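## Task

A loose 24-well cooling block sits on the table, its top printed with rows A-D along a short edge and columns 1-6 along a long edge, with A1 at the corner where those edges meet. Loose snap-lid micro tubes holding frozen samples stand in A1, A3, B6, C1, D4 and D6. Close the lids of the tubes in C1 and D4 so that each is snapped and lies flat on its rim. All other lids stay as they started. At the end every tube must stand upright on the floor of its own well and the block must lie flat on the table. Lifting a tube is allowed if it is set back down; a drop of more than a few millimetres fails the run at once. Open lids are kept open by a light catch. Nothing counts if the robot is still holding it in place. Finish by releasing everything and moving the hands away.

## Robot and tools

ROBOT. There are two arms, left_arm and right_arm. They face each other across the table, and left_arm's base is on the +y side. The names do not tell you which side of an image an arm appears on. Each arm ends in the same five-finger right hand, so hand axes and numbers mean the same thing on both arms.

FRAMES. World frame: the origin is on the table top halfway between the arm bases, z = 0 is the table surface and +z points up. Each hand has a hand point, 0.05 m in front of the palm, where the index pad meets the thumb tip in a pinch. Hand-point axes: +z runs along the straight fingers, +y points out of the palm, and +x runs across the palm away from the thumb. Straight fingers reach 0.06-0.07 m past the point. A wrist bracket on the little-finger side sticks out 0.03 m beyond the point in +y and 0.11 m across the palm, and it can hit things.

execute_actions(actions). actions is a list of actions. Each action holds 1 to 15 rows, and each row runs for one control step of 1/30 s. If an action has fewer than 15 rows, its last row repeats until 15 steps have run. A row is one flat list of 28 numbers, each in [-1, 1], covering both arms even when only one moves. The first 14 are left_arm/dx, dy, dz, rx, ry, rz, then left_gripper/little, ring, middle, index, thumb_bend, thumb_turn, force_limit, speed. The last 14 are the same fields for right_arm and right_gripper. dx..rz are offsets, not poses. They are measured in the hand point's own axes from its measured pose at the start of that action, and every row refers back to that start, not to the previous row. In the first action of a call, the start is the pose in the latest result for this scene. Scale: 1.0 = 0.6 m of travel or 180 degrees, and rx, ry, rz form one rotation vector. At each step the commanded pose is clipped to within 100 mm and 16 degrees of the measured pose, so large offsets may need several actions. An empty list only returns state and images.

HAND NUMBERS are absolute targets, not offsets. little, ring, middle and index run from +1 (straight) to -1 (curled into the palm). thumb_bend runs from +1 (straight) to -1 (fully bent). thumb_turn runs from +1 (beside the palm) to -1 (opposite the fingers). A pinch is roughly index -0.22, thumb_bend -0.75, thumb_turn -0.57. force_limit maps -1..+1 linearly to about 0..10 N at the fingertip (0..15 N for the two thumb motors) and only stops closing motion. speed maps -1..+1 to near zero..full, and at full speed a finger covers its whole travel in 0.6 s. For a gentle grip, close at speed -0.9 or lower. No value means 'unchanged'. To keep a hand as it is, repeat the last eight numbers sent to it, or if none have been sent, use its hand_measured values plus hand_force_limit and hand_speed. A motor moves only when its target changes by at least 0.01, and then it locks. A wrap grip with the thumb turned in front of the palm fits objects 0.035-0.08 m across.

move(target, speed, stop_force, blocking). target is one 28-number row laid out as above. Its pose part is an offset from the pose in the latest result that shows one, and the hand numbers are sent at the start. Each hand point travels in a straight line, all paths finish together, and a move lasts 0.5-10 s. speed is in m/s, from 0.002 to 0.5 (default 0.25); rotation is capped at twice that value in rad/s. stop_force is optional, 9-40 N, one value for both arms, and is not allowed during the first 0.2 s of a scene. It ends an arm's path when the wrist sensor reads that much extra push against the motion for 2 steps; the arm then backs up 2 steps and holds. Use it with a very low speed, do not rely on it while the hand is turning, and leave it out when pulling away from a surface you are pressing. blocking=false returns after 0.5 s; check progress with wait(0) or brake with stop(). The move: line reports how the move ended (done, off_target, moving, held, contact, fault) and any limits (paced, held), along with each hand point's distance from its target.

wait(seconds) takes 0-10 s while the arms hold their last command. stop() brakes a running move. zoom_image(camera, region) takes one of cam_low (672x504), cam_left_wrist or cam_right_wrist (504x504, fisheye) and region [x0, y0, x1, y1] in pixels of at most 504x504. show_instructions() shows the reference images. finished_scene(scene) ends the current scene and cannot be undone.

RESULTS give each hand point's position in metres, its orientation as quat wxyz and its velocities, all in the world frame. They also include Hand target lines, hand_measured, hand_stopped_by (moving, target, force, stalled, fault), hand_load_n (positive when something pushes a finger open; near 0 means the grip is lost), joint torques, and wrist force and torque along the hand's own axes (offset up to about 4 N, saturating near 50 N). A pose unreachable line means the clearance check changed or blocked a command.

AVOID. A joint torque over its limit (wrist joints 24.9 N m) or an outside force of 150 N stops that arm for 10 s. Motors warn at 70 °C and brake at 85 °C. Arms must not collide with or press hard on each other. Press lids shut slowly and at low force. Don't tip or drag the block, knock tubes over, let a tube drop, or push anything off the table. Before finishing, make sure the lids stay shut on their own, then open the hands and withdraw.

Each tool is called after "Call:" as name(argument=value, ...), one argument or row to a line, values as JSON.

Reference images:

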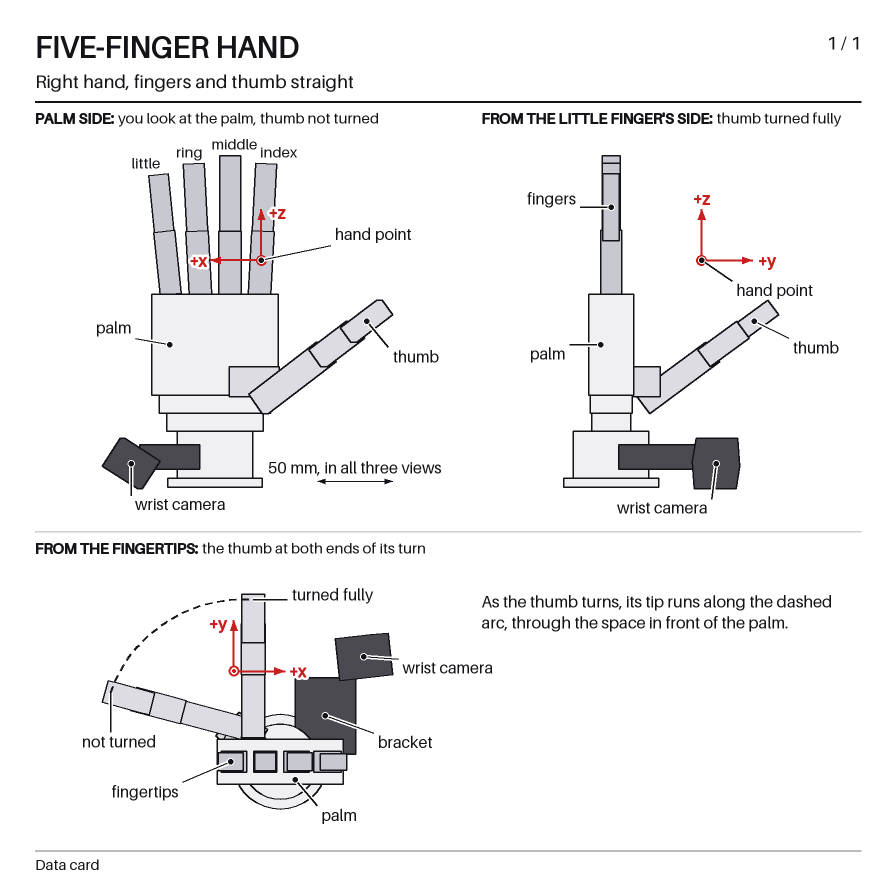

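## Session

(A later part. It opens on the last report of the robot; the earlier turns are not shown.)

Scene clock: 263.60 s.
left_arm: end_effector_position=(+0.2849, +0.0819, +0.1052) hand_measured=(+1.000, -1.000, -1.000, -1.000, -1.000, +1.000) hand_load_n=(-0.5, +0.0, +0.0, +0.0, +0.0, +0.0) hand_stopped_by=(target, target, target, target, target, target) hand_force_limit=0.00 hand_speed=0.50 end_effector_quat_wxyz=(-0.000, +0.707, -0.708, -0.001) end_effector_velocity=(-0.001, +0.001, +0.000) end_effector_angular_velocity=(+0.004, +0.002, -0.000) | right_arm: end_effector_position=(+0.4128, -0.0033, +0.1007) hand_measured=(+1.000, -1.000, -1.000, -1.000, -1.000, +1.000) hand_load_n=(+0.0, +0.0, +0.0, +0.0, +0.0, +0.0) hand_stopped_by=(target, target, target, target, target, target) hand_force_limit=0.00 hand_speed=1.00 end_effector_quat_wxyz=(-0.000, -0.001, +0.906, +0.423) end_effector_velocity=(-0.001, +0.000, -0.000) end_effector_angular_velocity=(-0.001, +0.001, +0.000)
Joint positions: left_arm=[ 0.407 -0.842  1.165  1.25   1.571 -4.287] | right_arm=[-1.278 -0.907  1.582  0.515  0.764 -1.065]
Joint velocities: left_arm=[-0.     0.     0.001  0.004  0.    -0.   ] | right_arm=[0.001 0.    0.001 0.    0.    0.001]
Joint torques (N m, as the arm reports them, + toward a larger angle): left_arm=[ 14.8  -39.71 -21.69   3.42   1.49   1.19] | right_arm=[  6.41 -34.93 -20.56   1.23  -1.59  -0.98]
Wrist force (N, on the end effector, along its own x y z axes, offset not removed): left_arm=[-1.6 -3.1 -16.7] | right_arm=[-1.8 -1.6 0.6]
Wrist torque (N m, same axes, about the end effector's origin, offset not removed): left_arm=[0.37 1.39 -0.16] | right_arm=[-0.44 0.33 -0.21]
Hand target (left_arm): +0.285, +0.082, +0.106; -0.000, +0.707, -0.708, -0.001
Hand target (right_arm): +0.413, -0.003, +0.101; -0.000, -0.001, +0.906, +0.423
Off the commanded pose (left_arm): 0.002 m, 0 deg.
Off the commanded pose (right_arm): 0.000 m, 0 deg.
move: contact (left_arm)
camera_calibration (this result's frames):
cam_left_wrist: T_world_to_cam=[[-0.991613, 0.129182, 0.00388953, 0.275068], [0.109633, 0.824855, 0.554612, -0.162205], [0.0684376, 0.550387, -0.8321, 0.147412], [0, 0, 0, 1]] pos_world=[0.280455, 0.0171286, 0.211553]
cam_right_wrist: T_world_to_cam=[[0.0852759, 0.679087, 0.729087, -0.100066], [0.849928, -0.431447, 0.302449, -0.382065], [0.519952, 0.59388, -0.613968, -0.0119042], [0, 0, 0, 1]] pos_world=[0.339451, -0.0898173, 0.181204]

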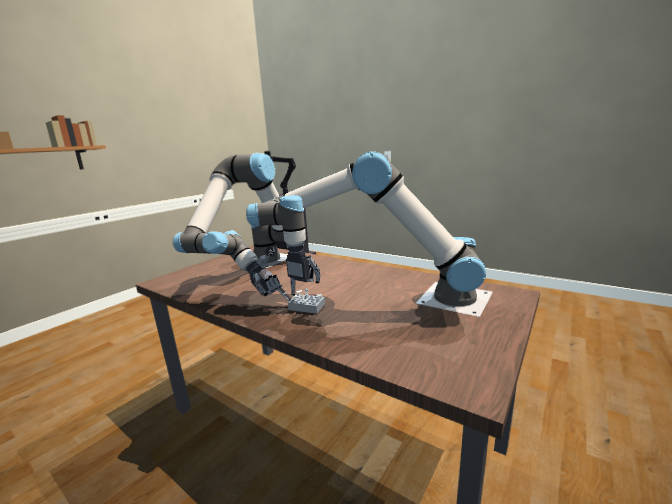

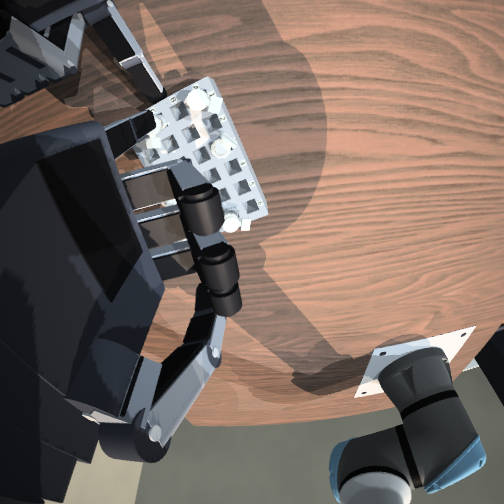

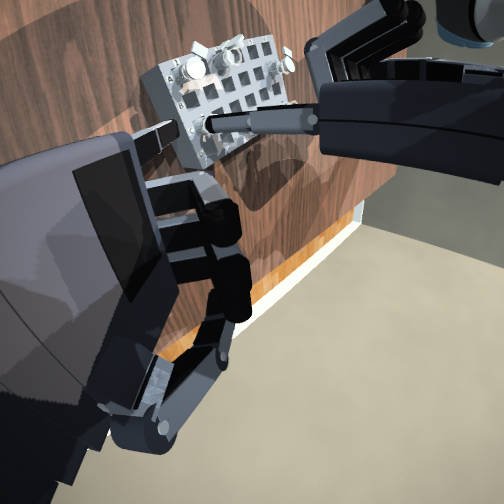

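Call:
move(
  target=[0, 0, -0.015, 0, 0, 0, 1, -1, -1, -1, -1, 1, 0, 0.5, -0.0333, 0.0277, -0.032, 0, 0, 0, 1, -1, -1, -1, -1, 1, 0, 1],
  speed=0.04,
)

Call:
move(
  target=[-0.06, -0.01, 0.003, 0, 0, 0, 1, -1, -1, -1, -1, 1, 0, 0.5, 0, 0, 0, 0, 0, 0, 1, -1, -1, -1, -1, 1, 0, 1],
  speed=0.04,
)

Call:
zoom_image(
  camera="cam_right_wrist",
  region=[130, 30, 290, 170],
)

Call:
zoom_image(
  camera="cam_left_wrist",
  region=[90, 30, 230, 170],
)

Scene clock: 283.07 s.
left_arm: end_effector_position=(+0.2849, +0.0819, +0.1141) hand_measured=(+1.000, -1.000, -1.000, -1.000, -1.000, +1.000) hand_load_n=(+0.0, +0.0, +0.0, +0.0, +0.0, +0.0) hand_stopped_by=(target, target, target, target, target, target) hand_force_limit=0.00 hand_speed=0.50 end_effector_quat_wxyz=(-0.000, +0.707, -0.708, -0.001) end_effector_velocity=(-0.000, -0.000, +0.000) end_effector_angular_velocity=(-0.001, +0.001, -0.001) | right_arm: end_effector_position=(+0.4326, -0.0072, +0.1256) hand_measured=(+1.000, -1.000, -1.000, -1.000, -1.000, +1.000) hand_load_n=(+0.0, +0.0, +0.0, +0.0, +0.0, +0.0) hand_stopped_by=(target, target, target, target, target, target) hand_force_limit=0.00 hand_speed=1.00 end_effector_quat_wxyz=(-0.000, -0.001, +0.906, +0.423) end_effector_velocity=(+0.001, -0.000, +0.001) end_effector_angular_velocity=(-0.000, +0.002, +0.001)
Joint positions: left_arm=[ 0.407 -0.849  1.154  1.268  1.571 -4.287] | right_arm=[-1.3   -0.911  1.515  0.606  0.756 -1.093]
Joint velocities: left_arm=[-0.    -0.    -0.     0.     0.001  0.001] | right_arm=[-0.001  0.001 -0.005  0.008 -0.001 -0.002]
Joint torques (N m, as the arm reports them, + toward a larger angle): left_arm=[ 10.26 -59.77 -25.41   4.66   1.52  -0.08] | right_arm=[ -8.65 -32.63 -21.69   3.47  -2.74  -1.68]
Wrist force (N, on the end effector, along its own x y z axes, offset not removed): left_arm=[0.2 -1.9 2.0] | right_arm=[-1.8 -1.0 -0.4]
Wrist torque (N m, same axes, about the end effector's origin, offset not removed): left_arm=[-0.35 -0.16 0.06] | right_arm=[-0.23 0.31 -0.13]
Hand target (left_arm): +0.285, +0.082, +0.114; -0.000, +0.707, -0.708, -0.001
Hand target (right_arm): +0.433, -0.007, +0.126; -0.000, -0.001, +0.906, +0.423
Off the commanded pose (left_arm): 0.000 m, 0 deg.
Off the commanded pose (right_arm): 0.000 m, 0 deg.
move: done
camera_calibration (this result's frames):
cam_left_wrist: T_world_to_cam=[[-0.991615, 0.129171, 0.00388839, 0.275039], [0.109624, 0.824858, 0.55461, -0.167149], [0.0684323, 0.550386, -0.832101, 0.154851], [0, 0, 0, 1]] pos_world=[0.28046, 0.0171189, 0.220484]
cam_right_wrist: T_world_to_cam=[[0.0852392, 0.67902, 0.729155, -0.11723], [0.849876, -0.431517, 0.302496, -0.408137], [0.520043, 0.593907, -0.613865, -0.0046034], [0, 0, 0, 1]] pos_world=[0.359252, -0.0937829, 0.206112]

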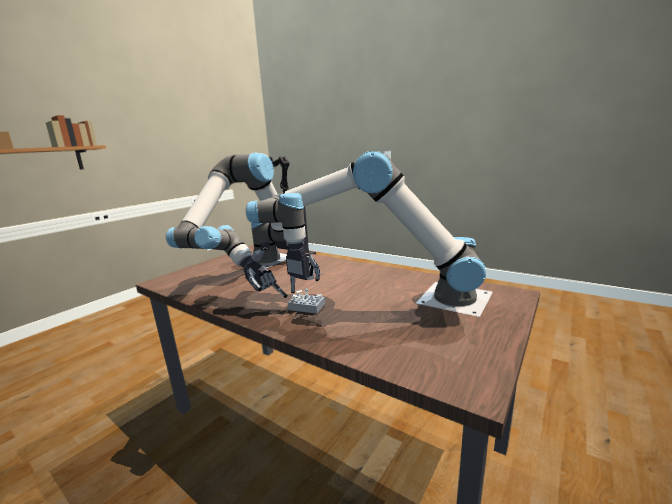

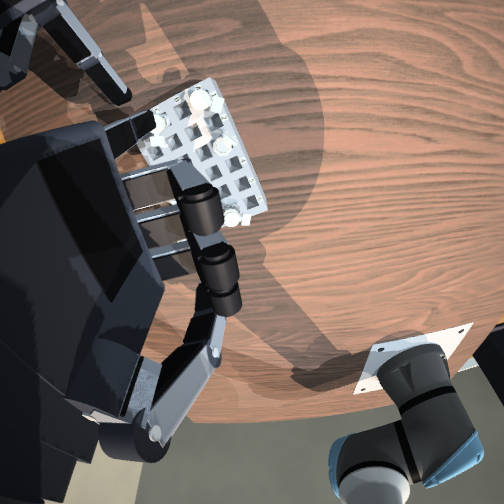

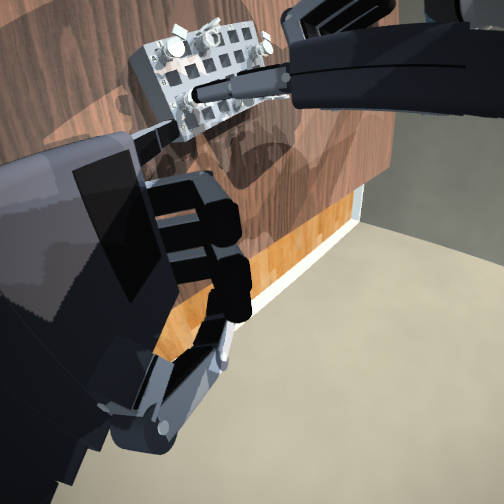

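Scene clock: 284.37 s.
left_arm: end_effector_position=(+0.2910, +0.1176, +0.1124) hand_measured=(+1.000, -1.000, -1.000, -1.000, -1.000, +1.000) hand_load_n=(+0.0, +0.0, +0.0, +0.0, +0.0, +0.0) hand_stopped_by=(target, target, target, target, target, target) hand_force_limit=0.00 hand_speed=0.50 end_effector_quat_wxyz=(-0.000, +0.707, -0.708, -0.001) end_effector_velocity=(+0.000, +0.002, +0.000) end_effector_angular_velocity=(-0.001, -0.000, -0.000) | right_arm: end_effector_position=(+0.4326, -0.0072, +0.1256) hand_measured=(+1.000, -1.000, -1.000, -1.000, -1.000, +1.000) hand_load_n=(+0.0, +0.0, +0.0, +0.0, +0.0, +0.0) hand_stopped_by=(target, target, target, target, target, target) hand_force_limit=0.00 hand_speed=1.00 end_effector_quat_wxyz=(-0.000, -0.001, +0.906, +0.423) end_effector_velocity=(-0.002, +0.001, -0.000) end_effector_angular_velocity=(-0.000, +0.002, +0.002)
Joint positions: left_arm=[ 0.445 -0.907  1.257  1.222  1.571 -4.248] | right_arm=[-1.3   -0.911  1.515  0.606  0.756 -1.093]
Joint velocities: left_arm=[ 0.002 -0.004  0.005 -0.002  0.     0.003] | right_arm=[ 0.002  0.     0.001  0.    -0.     0.   ]
Joint torques (N m, as the arm reports them, + toward a larger angle): left_arm=[ 14.58 -58.22  -8.09   1.06  -2.37   1.24] | right_arm=[  6.34 -48.44  -8.52  -0.26  -1.43   1.49]
Wrist force (N, on the end effector, along its own x y z axes, offset not removed): left_arm=[-1.3 -3.0 1.8] | right_arm=[-0.6 -0.8 -0.8]
Wrist torque (N m, same axes, about the end effector's origin, offset not removed): left_arm=[-0.53 0.12 -0.14] | right_arm=[-0.14 0.26 -0.18]
Hand target (left_arm): +0.291, +0.118, +0.112; -0.000, +0.707, -0.708, -0.001
Hand target (right_arm): +0.433, -0.007, +0.126; -0.000, -0.001, +0.906, +0.423
Off the commanded pose (left_arm): 0.000 m, 0 deg.
Off the commanded pose (right_arm): 0.000 m, 0 deg.
move: done
camera_calibration (this result's frames):
cam_left_wrist: T_world_to_cam=[[-0.991615, 0.12917, 0.00387385, 0.276404], [0.109607, 0.824797, 0.554704, -0.196298], [0.068456, 0.550477, -0.832039, 0.133304], [0, 0, 0, 1]] pos_world=[0.286476, 0.052822, 0.218731]
cam_right_wrist: T_world_to_cam=[[0.0852568, 0.679003, 0.729168, -0.117237], [0.84987, -0.431539, 0.30248, -0.408147], [0.520049, 0.59391, -0.613856, -0.00460465], [0, 0, 0, 1]] pos_world=[0.359262, -0.0937926, 0.206115]

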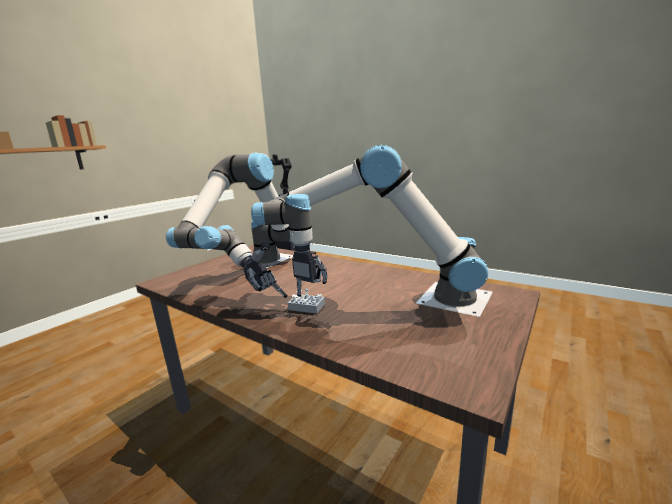

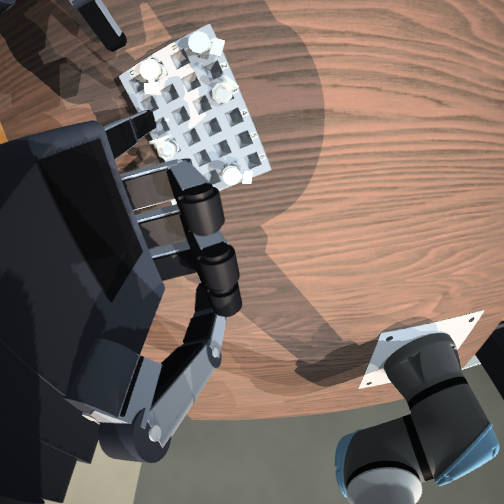

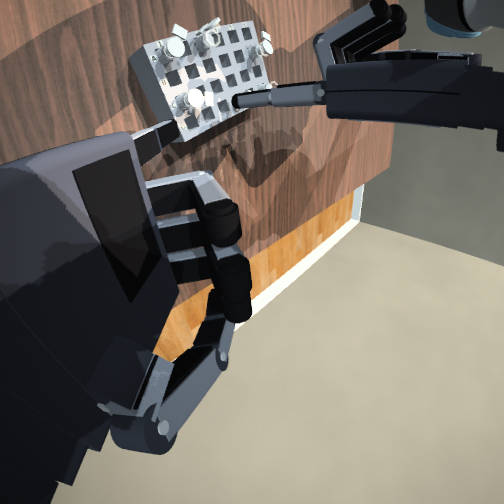

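Region (130, 30, 290, 170) of cam_right_wrist's 504x504 image, scaled by 3.150, with more detail than that image has; it fills the top 441 rows of this view, and the rest is white.

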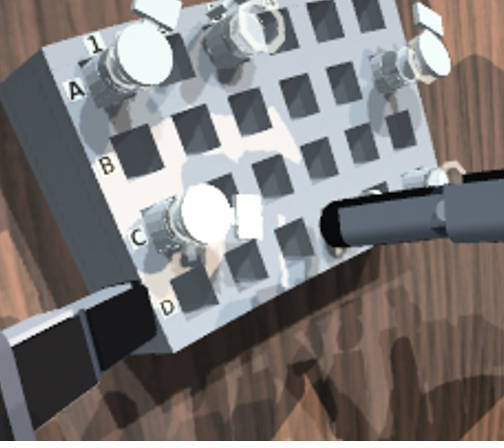

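Region (90, 30, 230, 170) of cam_left_wrist's 504x504 image, scaled by 3.600, with more detail than that image has.

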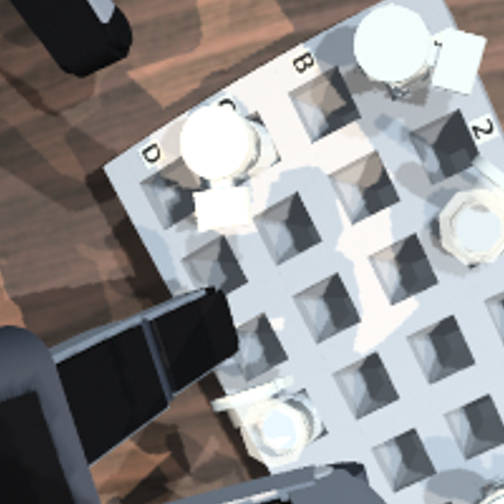

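Call:
move(
  target=[-0.003, 0.002, 0.004, 0, 0, 0, 1, -1, -1, -1, -1, 1, 0, 0.5, 0.0023, 0.0245, 0.0397, 0, 0, 0, 1, -1, -1, -1, -1, 1, 0, 1],
  speed=0.03,
)

Call:
zoom_image(
  camera="cam_right_wrist",
  region=[110, 40, 270, 180],
)

Call:
zoom_image(
  camera="cam_left_wrist",
  region=[90, 30, 230, 170],
)

Scene clock: 297.77 s.
left_arm: end_effector_position=(+0.2898, +0.1194, +0.1100) hand_measured=(+1.000, -1.000, -1.000, -1.000, -1.000, +1.000) hand_load_n=(+0.0, +0.0, +0.0, +0.0, +0.0, +0.0) hand_stopped_by=(target, target, target, target, target, target) hand_force_limit=0.00 hand_speed=0.50 end_effector_quat_wxyz=(-0.000, +0.707, -0.708, -0.001) end_effector_velocity=(-0.000, +0.001, -0.000) end_effector_angular_velocity=(+0.001, -0.000, -0.001) | right_arm: end_effector_position=(+0.4312, +0.0202, +0.1216) hand_measured=(+1.000, -1.000, -1.000, -1.000, -1.000, +1.000) hand_load_n=(+0.0, +0.0, +0.0, +0.0, +0.0, +0.0) hand_stopped_by=(target, target, target, target, target, target) hand_force_limit=0.00 hand_speed=1.00 end_effector_quat_wxyz=(-0.000, -0.001, +0.906, +0.423) end_effector_velocity=(+0.000, +0.002, +0.000) end_effector_angular_velocity=(-0.001, -0.002, -0.001)
Joint positions: left_arm=[ 0.444 -0.91   1.269  1.213  1.571 -4.249] | right_arm=[-1.247 -0.886  1.468  0.578  0.776 -1.023]
Joint velocities: left_arm=[-0.    -0.     0.002 -0.    -0.001  0.   ] | right_arm=[ 0.005  0.001 -0.005 -0.002  0.003  0.007]
Joint torques (N m, as the arm reports them, + toward a larger angle): left_arm=[-15.22 -56.82 -10.27   0.94  -1.97  -1.97] | right_arm=[  5.04 -34.84 -21.32  -0.46   0.38   1.31]
Wrist force (N, on the end effector, along its own x y z axes, offset not removed): left_arm=[-0.4 -2.9 3.9] | right_arm=[-1.7 -1.8 0.3]
Wrist torque (N m, same axes, about the end effector's origin, offset not removed): left_arm=[-0.72 -0.01 -0.12] | right_arm=[-0.40 0.33 -0.25]
Hand target (left_arm): +0.290, +0.119, +0.110; -0.000, +0.707, -0.708, -0.001
Hand target (right_arm): +0.431, +0.020, +0.122; -0.000, -0.001, +0.906, +0.423
Off the commanded pose (left_arm): 0.000 m, 0 deg.
Off the commanded pose (right_arm): 0.000 m, 0 deg.
move: done
camera_calibration (this result's frames):
cam_left_wrist: T_world_to_cam=[[-0.991615, 0.12917, 0.00387397, 0.275005], [0.109607, 0.824795, 0.554706, -0.196325], [0.0684564, 0.550479, -0.832037, 0.130426], [0, 0, 0, 1]] pos_world=[0.28529, 0.0546087, 0.216357]
cam_right_wrist: T_world_to_cam=[[0.0852161, 0.679027, 0.72915, -0.132805], [0.849838, -0.431546, 0.30256, -0.393909], [0.520109, 0.593877, -0.613838, -0.0226087], [0, 0, 0, 1]] pos_world=[0.357835, -0.0663852, 0.202138]

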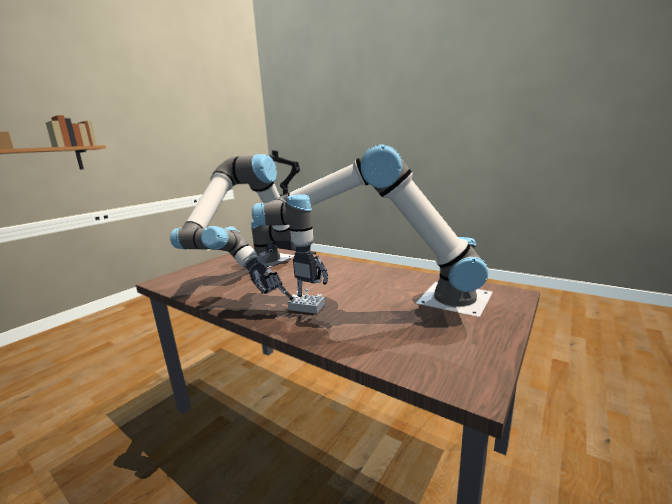

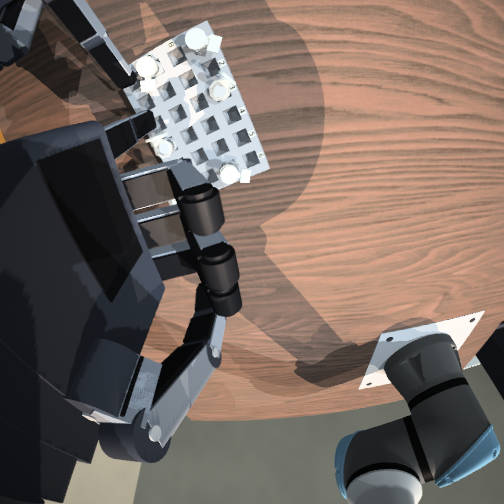

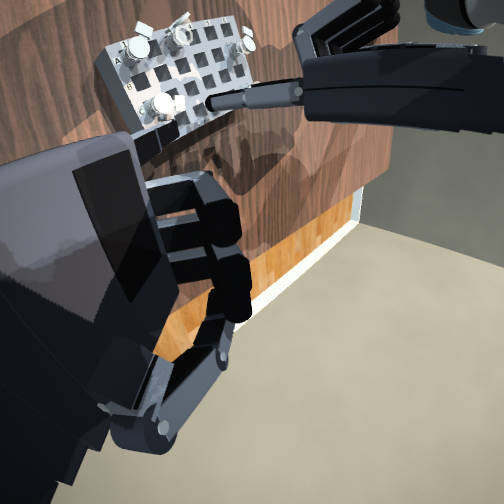

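Region (110, 40, 270, 180) of cam_right_wrist's 504x504 image, scaled by 3.150, with more detail than that image has; it fills the top 441 rows of this view, and the rest is white.

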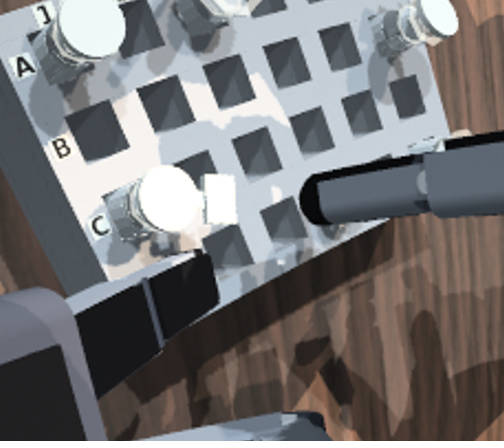

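Region (90, 30, 230, 170) of cam_left_wrist's 504x504 image, scaled by 3.600, with more detail than that image has.

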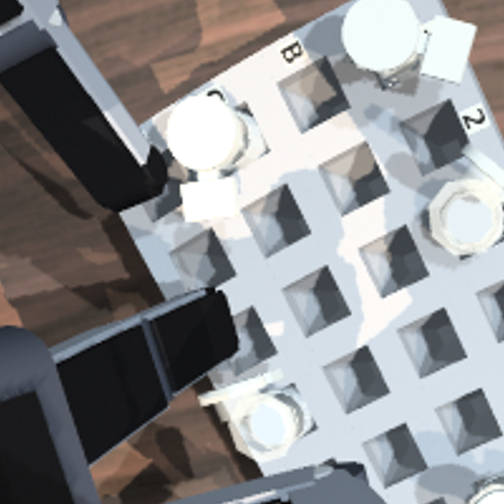

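Call:
move(
  target=[0, 0, 0, 0, 0, 0, 1, -1, -1, -1, -1, 1, 0, 0.5, 0, -0.0166, 0.0139, 0, 0, 0, 1, -1, -1, -1, -1, 1, 0, 1],
  speed=0.004,
  stop_force=9,
)

Call:
zoom_image(
  camera="cam_left_wrist",
  region=[90, 30, 230, 170],
)

Scene clock: 303.60 s.
left_arm: end_effector_position=(+0.2898, +0.1194, +0.1100) hand_measured=(+1.000, -1.000, -1.000, -1.000, -1.000, +1.000) hand_load_n=(+0.0, +0.0, +0.0, +0.0, +0.0, +0.0) hand_stopped_by=(target, target, target, target, target, target) hand_force_limit=0.00 hand_speed=0.50 end_effector_quat_wxyz=(-0.000, +0.707, -0.708, -0.001) end_effector_velocity=(-0.001, +0.000, +0.000) end_effector_angular_velocity=(+0.002, +0.001, -0.000) | right_arm: end_effector_position=(+0.4312, +0.0202, +0.1119) hand_measured=(+1.000, -1.000, -1.000, -1.000, -1.000, +1.000) hand_load_n=(-8.5, +0.0, +0.0, +0.0, +0.0, +0.0) hand_stopped_by=(target, target, target, target, target, target) hand_force_limit=0.00 hand_speed=1.00 end_effector_quat_wxyz=(-0.000, -0.001, +0.906, +0.423) end_effector_velocity=(-0.000, -0.000, +0.002) end_effector_angular_velocity=(-0.000, +0.003, -0.001)
Joint positions: left_arm=[ 0.444 -0.91   1.269  1.213  1.571 -4.249] | right_arm=[-1.247 -0.873  1.474  0.558  0.776 -1.023]
Joint velocities: left_arm=[-0.    -0.     0.     0.002  0.001  0.   ] | right_arm=[-0.001 -0.003 -0.     0.004 -0.001  0.001]
Joint torques (N m, as the arm reports them, + toward a larger angle): left_arm=[-11.24 -47.62 -27.3    4.31  -1.8   -0.81] | right_arm=[ -7.76 -43.88 -18.52   2.48   0.31  -1.75]
Wrist force (N, on the end effector, along its own x y z axes, offset not removed): left_arm=[-0.8 0.5 -1.4] | right_arm=[1.2 5.6 -7.8]
Wrist torque (N m, same axes, about the end effector's origin, offset not removed): left_arm=[0.09 0.06 -0.06] | right_arm=[-0.37 0.85 0.56]
Hand target (left_arm): +0.290, +0.119, +0.110; -0.000, +0.707, -0.708, -0.001
Hand target (right_arm): +0.431, +0.020, +0.112; -0.000, -0.001, +0.906, +0.423
Off the commanded pose (left_arm): 0.000 m, 0 deg.
Off the commanded pose (right_arm): 0.003 m, 0 deg.
move: contact (right_arm)
camera_calibration (this result's frames):
cam_left_wrist: T_world_to_cam=[[-0.991615, 0.12917, 0.0038597, 0.275004], [0.109601, 0.824808, 0.554689, -0.196326], [0.0684658, 0.55046, -0.832049, 0.130437], [0, 0, 0, 1]] pos_world=[0.285285, 0.0546082, 0.216368]
cam_right_wrist: T_world_to_cam=[[0.0851763, 0.678936, 0.72924, -0.125776], [0.849853, -0.431548, 0.302515, -0.390918], [0.520091, 0.59398, -0.613753, -0.0286066], [0, 0, 0, 1]] pos_world=[0.357814, -0.0663149, 0.192422]

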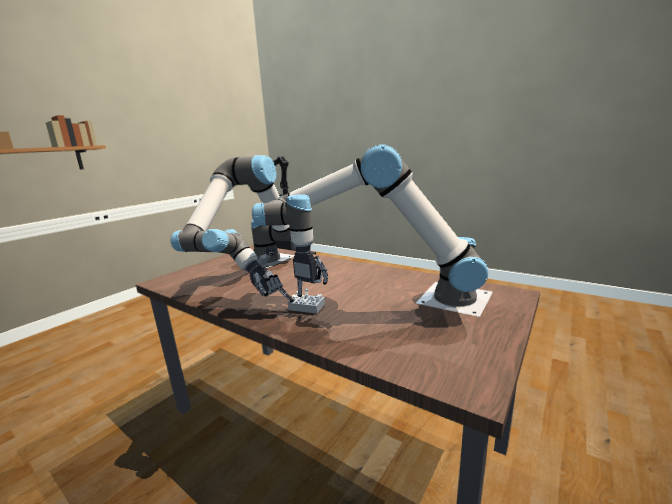

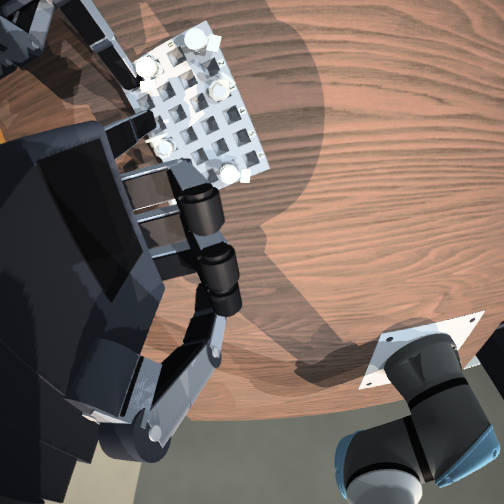

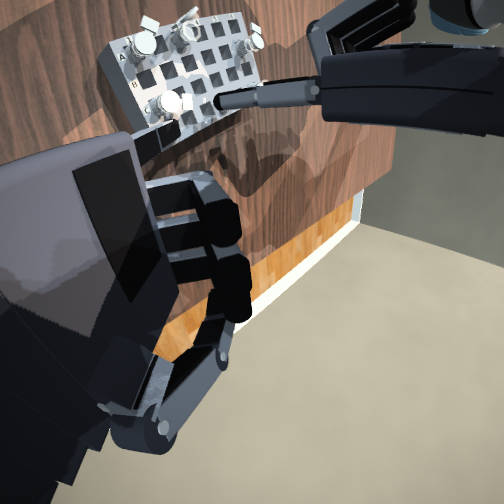

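Region (90, 30, 230, 170) of cam_left_wrist's 504x504 image, scaled by 3.600, with more detail than that image has.

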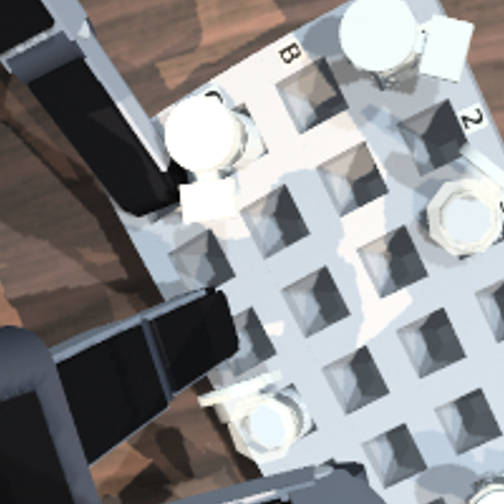

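Call:
move(
  target=[-0.02, 0.0018, 0, 0, 0, 0, 1, -1, -1, -1, -1, 1, 0, 0.5, 0, 0, 0, 0, 0, 0, 1, -1, -1, -1, -1, 1, 0, 1],
  speed=0.008,
)

Call:
zoom_image(
  camera="cam_left_wrist",
  region=[90, 30, 230, 170],
)

Call:
zoom_image(
  camera="cam_right_wrist",
  region=[140, 30, 290, 160],
)

Scene clock: 308.40 s.
left_arm: end_effector_position=(+0.2887, +0.1312, +0.1100) hand_measured=(+1.000, -1.000, -1.000, -1.000, -1.000, +1.000) hand_load_n=(+0.0, +0.0, +0.0, +0.0, +0.0, +0.0) hand_stopped_by=(target, target, target, target, target, target) hand_force_limit=0.00 hand_speed=0.50 end_effector_quat_wxyz=(-0.000, +0.707, -0.708, -0.001) end_effector_velocity=(-0.000, +0.002, -0.000) end_effector_angular_velocity=(+0.000, +0.000, +0.000) | right_arm: end_effector_position=(+0.4312, +0.0202, +0.1119) hand_measured=(+1.000, -1.000, -1.000, -1.000, -1.000, +1.000) hand_load_n=(-8.0, +0.0, +0.0, +0.0, +0.0, +0.0) hand_stopped_by=(target, target, target, target, target, target) hand_force_limit=0.00 hand_speed=1.00 end_effector_quat_wxyz=(-0.000, -0.001, +0.906, +0.423) end_effector_velocity=(-0.001, +0.000, +0.000) end_effector_angular_velocity=(-0.000, -0.001, +0.001)
Joint positions: left_arm=[ 0.453 -0.932  1.307  1.197  1.571 -4.241] | right_arm=[-1.247 -0.873  1.474  0.558  0.776 -1.023]
Joint velocities: left_arm=[ 0.002 -0.004  0.007 -0.003 -0.     0.002] | right_arm=[ 0.001 -0.001  0.001 -0.     0.    -0.001]
Joint torques (N m, as the arm reports them, + toward a larger angle): left_arm=[ 15.97 -57.03  -9.     0.86  -2.53   1.56] | right_arm=[  2.38 -28.13  -6.48  -1.31   1.25  -0.57]
Wrist force (N, on the end effector, along its own x y z axes, offset not removed): left_arm=[-0.8 -2.5 1.6] | right_arm=[1.8 6.2 -9.2]
Wrist torque (N m, same axes, about the end effector's origin, offset not removed): left_arm=[-0.42 0.02 -0.20] | right_arm=[-0.20 0.75 0.56]
Hand target (left_arm): +0.289, +0.131, +0.110; -0.000, +0.707, -0.708, -0.001
Hand target (right_arm): +0.431, +0.020, +0.112; -0.000, -0.001, +0.906, +0.423
Off the commanded pose (left_arm): 0.000 m, 0 deg.
Off the commanded pose (right_arm): 0.000 m, 0 deg.
move: done
camera_calibration (this result's frames):
cam_left_wrist: T_world_to_cam=[[-0.991615, 0.12917, 0.00386338, 0.272458], [0.1096, 0.82479, 0.554715, -0.205921], [0.0684658, 0.550487, -0.832031, 0.124045], [0, 0, 0, 1]] pos_world=[0.284249, 0.0663634, 0.216384]
cam_right_wrist: T_world_to_cam=[[0.0852045, 0.678949, 0.729225, -0.125787], [0.849845, -0.431566, 0.302513, -0.390921], [0.5201, 0.593953, -0.613773, -0.028607], [0, 0, 0, 1]] pos_world=[0.357818, -0.0663141, 0.192428]

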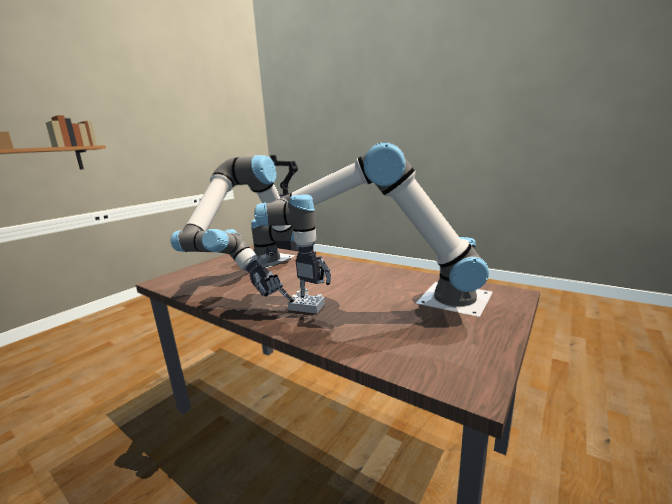

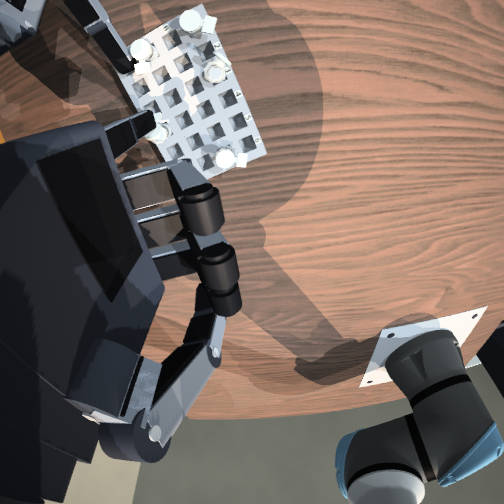

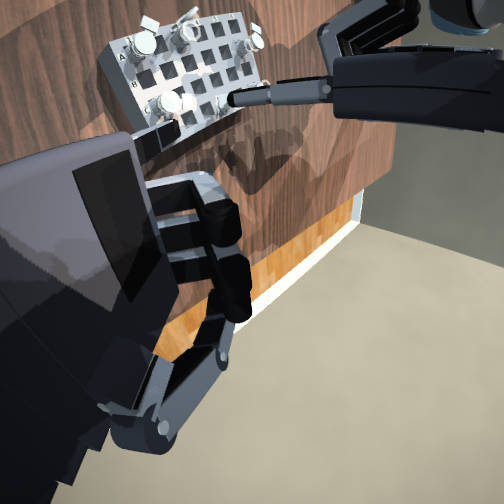

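Region (90, 30, 230, 170) of cam_left_wrist's 504x504 image, scaled by 3.600, with more detail than that image has.

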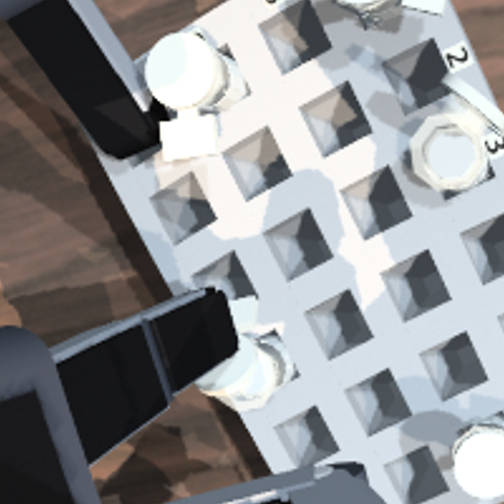

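Region (140, 30, 290, 160) of cam_right_wrist's 504x504 image, scaled by 3.360, with more detail than that image has; it fills the top 437 rows of this view, and the rest is white.

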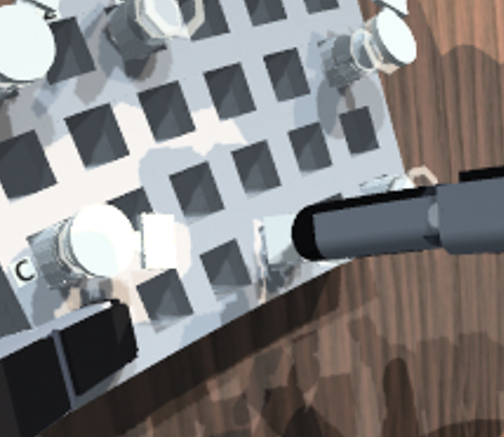

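Call:
move(
  target=[-0.015, 0.0013, -0.0033, 0, 0, 0, 1, -1, -1, -1, -1, 1, 0, 0.5, 0, 0, 0, 0, 0, 0, 1, -1, -1, -1, -1, 1, 0, 1],
  speed=0.01,
)

Call:
zoom_image(
  camera="cam_left_wrist",
  region=[110, 70, 210, 170],
)

Call:
zoom_image(
  camera="cam_right_wrist",
  region=[180, 50, 290, 140],
)

Scene clock: 318.27 s.
left_arm: end_effector_position=(+0.2880, +0.1399, +0.1120) hand_measured=(+1.000, -1.000, -1.000, -1.000, -1.000, +1.000) hand_load_n=(+0.0, +0.0, +0.0, +0.0, +0.0, +0.0) hand_stopped_by=(target, target, target, target, target, target) hand_force_limit=0.00 hand_speed=0.50 end_effector_quat_wxyz=(-0.000, +0.707, -0.708, -0.001) end_effector_velocity=(-0.000, +0.002, +0.001) end_effector_angular_velocity=(-0.000, -0.000, -0.001) | right_arm: end_effector_position=(+0.4312, +0.0202, +0.1119) hand_measured=(+1.000, -1.000, -1.000, -1.000, -1.000, +1.000) hand_load_n=(-8.5, +0.0, +0.0, +0.0, +0.0, +0.0) hand_stopped_by=(target, target, target, target, target, target) hand_force_limit=0.00 hand_speed=1.00 end_effector_quat_wxyz=(-0.000, -0.001, +0.906, +0.423) end_effector_velocity=(+0.000, -0.000, -0.000) end_effector_angular_velocity=(+0.001, +0.001, -0.000)
Joint positions: left_arm=[ 0.459 -0.95   1.332  1.19   1.571 -4.234] | right_arm=[-1.247 -0.873  1.474  0.558  0.776 -1.023]
Joint velocities: left_arm=[ 0.001 -0.005  0.007 -0.002  0.     0.003] | right_arm=[-0.     0.001  0.    -0.    -0.001  0.   ]
Joint torques (N m, as the arm reports them, + toward a larger angle): left_arm=[ 13.74 -55.13 -13.05   0.53  -2.42   1.33] | right_arm=[  2.18 -31.32  -8.    -0.81   0.64  -0.83]
Wrist force (N, on the end effector, along its own x y z axes, offset not removed): left_arm=[-1.1 1.3 2.0] | right_arm=[0.0 6.0 -9.6]
Wrist torque (N m, same axes, about the end effector's origin, offset not removed): left_arm=[-0.22 0.23 0.07] | right_arm=[-0.21 1.06 0.47]
Hand target (left_arm): +0.288, +0.140, +0.112; -0.000, +0.707, -0.708, -0.001
Hand target (right_arm): +0.431, +0.020, +0.112; -0.000, -0.001, +0.906, +0.423
Off the commanded pose (left_arm): 0.000 m, 0 deg.
Off the commanded pose (right_arm): 0.000 m, 0 deg.
move: done
camera_calibration (this result's frames):
cam_left_wrist: T_world_to_cam=[[-0.991615, 0.129168, 0.00386866, 0.270595], [0.109599, 0.824775, 0.554738, -0.214096], [0.0684636, 0.550511, -0.832016, 0.120901], [0, 0, 0, 1]] pos_world=[0.283514, 0.0750715, 0.218312]
cam_right_wrist: T_world_to_cam=[[0.0851757, 0.678936, 0.72924, -0.125775], [0.849853, -0.431548, 0.302516, -0.390918], [0.520091, 0.59398, -0.613753, -0.0286066], [0, 0, 0, 1]] pos_world=[0.357814, -0.0663148, 0.192422]

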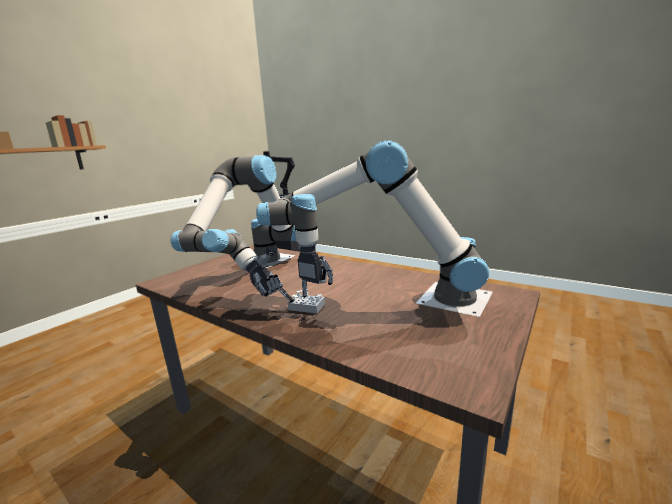

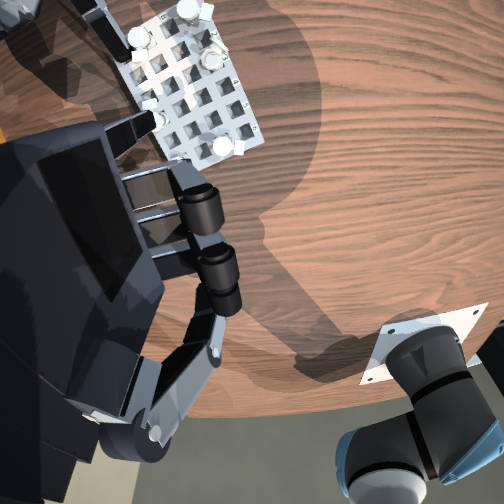

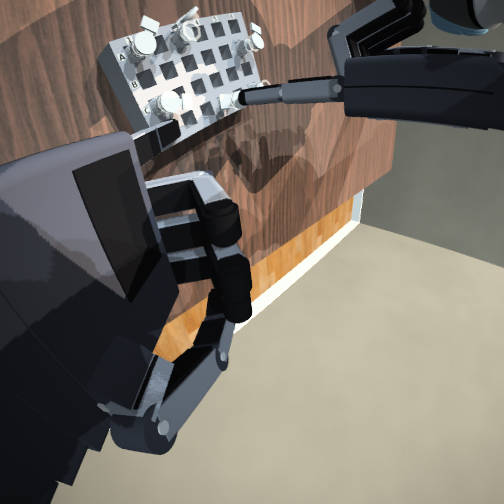

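Region (110, 70, 210, 170) of cam_left_wrist's 504x504 image, scaled by 5.040, with more detail than that image has.

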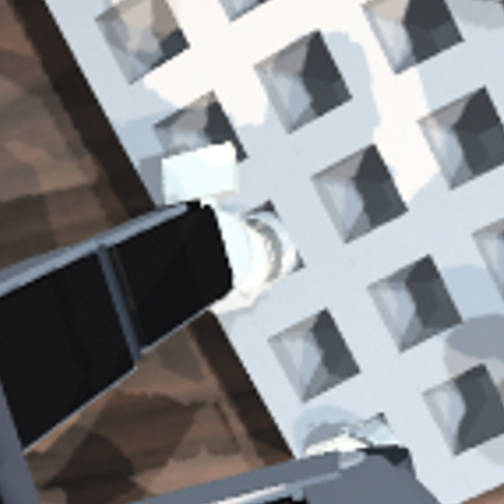

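Region (180, 50, 290, 140) of cam_right_wrist's 504x504 image, scaled by 4.582, with more detail than that image has; it fills the top 412 rows of this view, and the rest is white.

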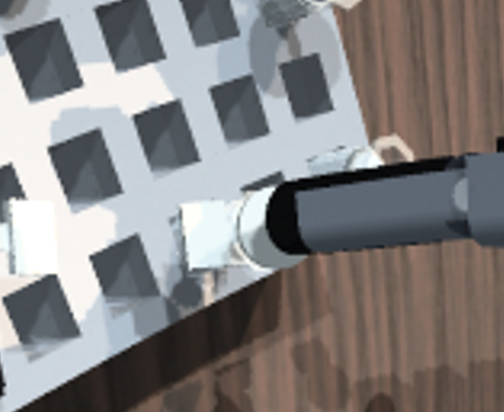

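Call:
move(
  target=[0, 0, 0.015, 0, 0, 0, 1, -1, -1, -1, -1, 1, 0, 0.5, 0, 0, 0, 0, 0, 0, 1, -1, -1, -1, -1, 1, 0, 1],
  speed=0.003,
  stop_force=18,
)

Call:
zoom_image(
  camera="cam_right_wrist",
  region=[180, 50, 290, 140],
)

Scene clock: 323.77 s.
left_arm: end_effector_position=(+0.2880, +0.1400, +0.1044) hand_measured=(+1.000, -1.000, -1.000, -1.000, -1.000, +1.000) hand_load_n=(+0.0, +0.0, +0.0, +0.0, +0.0, +0.0) hand_stopped_by=(target, target, target, target, target, target) hand_force_limit=0.00 hand_speed=0.50 end_effector_quat_wxyz=(-0.000, +0.707, -0.708, -0.001) end_effector_velocity=(-0.000, +0.001, +0.001) end_effector_angular_velocity=(+0.003, +0.000, +0.001) | right_arm: end_effector_position=(+0.4312, +0.0202, +0.1119) hand_measured=(+1.000, -1.000, -1.000, -1.000, -1.000, +1.000) hand_load_n=(-8.5, +0.0, +0.0, +0.0, +0.0, +0.0) hand_stopped_by=(target, target, target, target, target, target) hand_force_limit=0.00 hand_speed=1.00 end_effector_quat_wxyz=(-0.000, -0.001, +0.906, +0.423) end_effector_velocity=(-0.000, -0.000, -0.000) end_effector_angular_velocity=(+0.000, +0.000, +0.000)
Joint positions: left_arm=[ 0.459 -0.943  1.342  1.174  1.571 -4.234] | right_arm=[-1.247 -0.873  1.474  0.558  0.776 -1.023]
Joint velocities: left_arm=[-0.    -0.    -0.001  0.004 -0.001 -0.001] | right_arm=[-0.     0.     0.001  0.    -0.    -0.   ]
Joint torques (N m, as the arm reports them, + toward a larger angle): left_arm=[-14.77 -37.84 -18.16   2.35  -2.28  -2.  ] | right_arm=[  2.66 -40.95 -13.59   1.57   1.1   -1.35]
Wrist force (N, on the end effector, along its own x y z axes, offset not removed): left_arm=[1.1 -0.6 -22.7] | right_arm=[0.8 5.9 -8.2]
Wrist torque (N m, same axes, about the end effector's origin, offset not removed): left_arm=[1.27 0.95 0.03] | right_arm=[-0.28 0.88 0.59]
Hand target (left_arm): +0.288, +0.140, +0.105; -0.000, +0.707, -0.708, -0.001
Hand target (right_arm): +0.431, +0.020, +0.112; -0.000, -0.001, +0.906, +0.423
Off the commanded pose (left_arm): 0.001 m, 0 deg.
Off the commanded pose (right_arm): 0.000 m, 0 deg.
move: contact (left_arm)
camera_calibration (this result's frames):
cam_left_wrist: T_world_to_cam=[[-0.991615, 0.129165, 0.00388403, 0.270597], [0.109604, 0.824759, 0.55476, -0.209943], [0.0684525, 0.550535, -0.832001, 0.114558], [0, 0, 0, 1]] pos_world=[0.283497, 0.0751327, 0.21073]
cam_right_wrist: T_world_to_cam=[[0.0852049, 0.678949, 0.729225, -0.125781], [0.849845, -0.431566, 0.302513, -0.390918], [0.520099, 0.593952, -0.613773, -0.0286114], [0, 0, 0, 1]] pos_world=[0.357818, -0.0663144, 0.192419]

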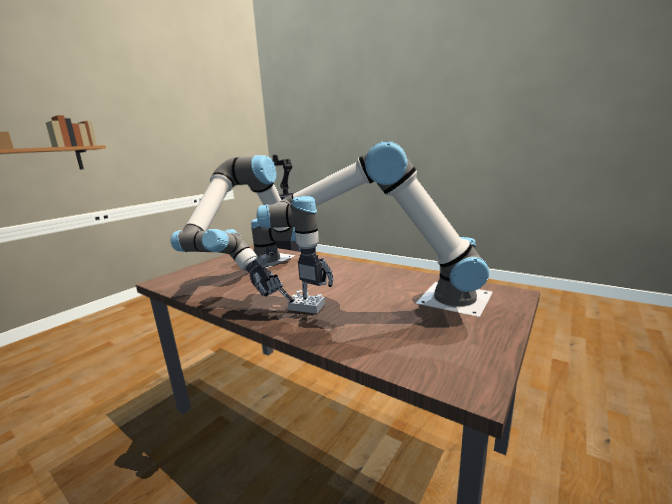

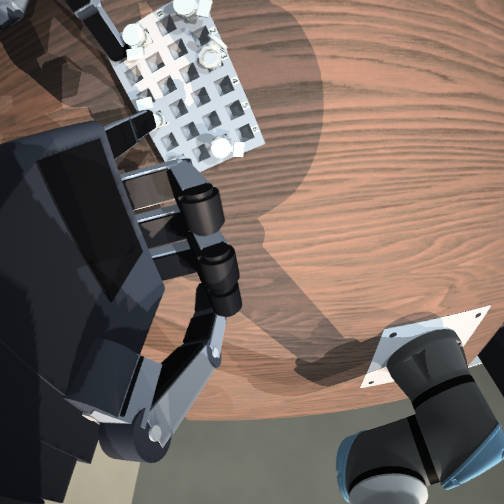

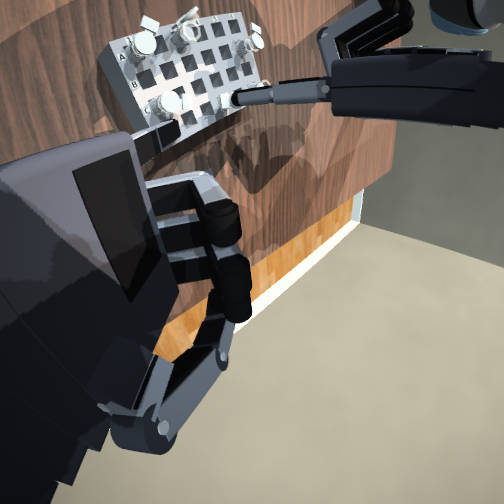

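Region (180, 50, 290, 140) of cam_right_wrist's 504x504 image, scaled by 4.582, with more detail than that image has; it fills the top 412 rows of this view, and the rest is white.

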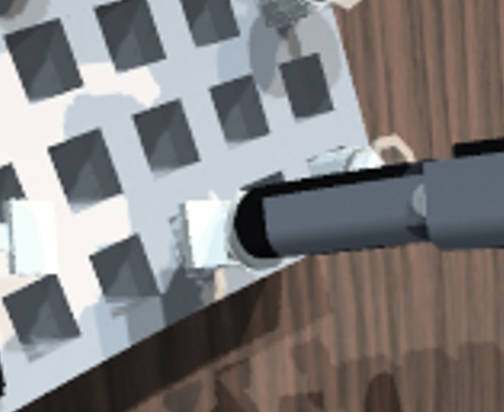

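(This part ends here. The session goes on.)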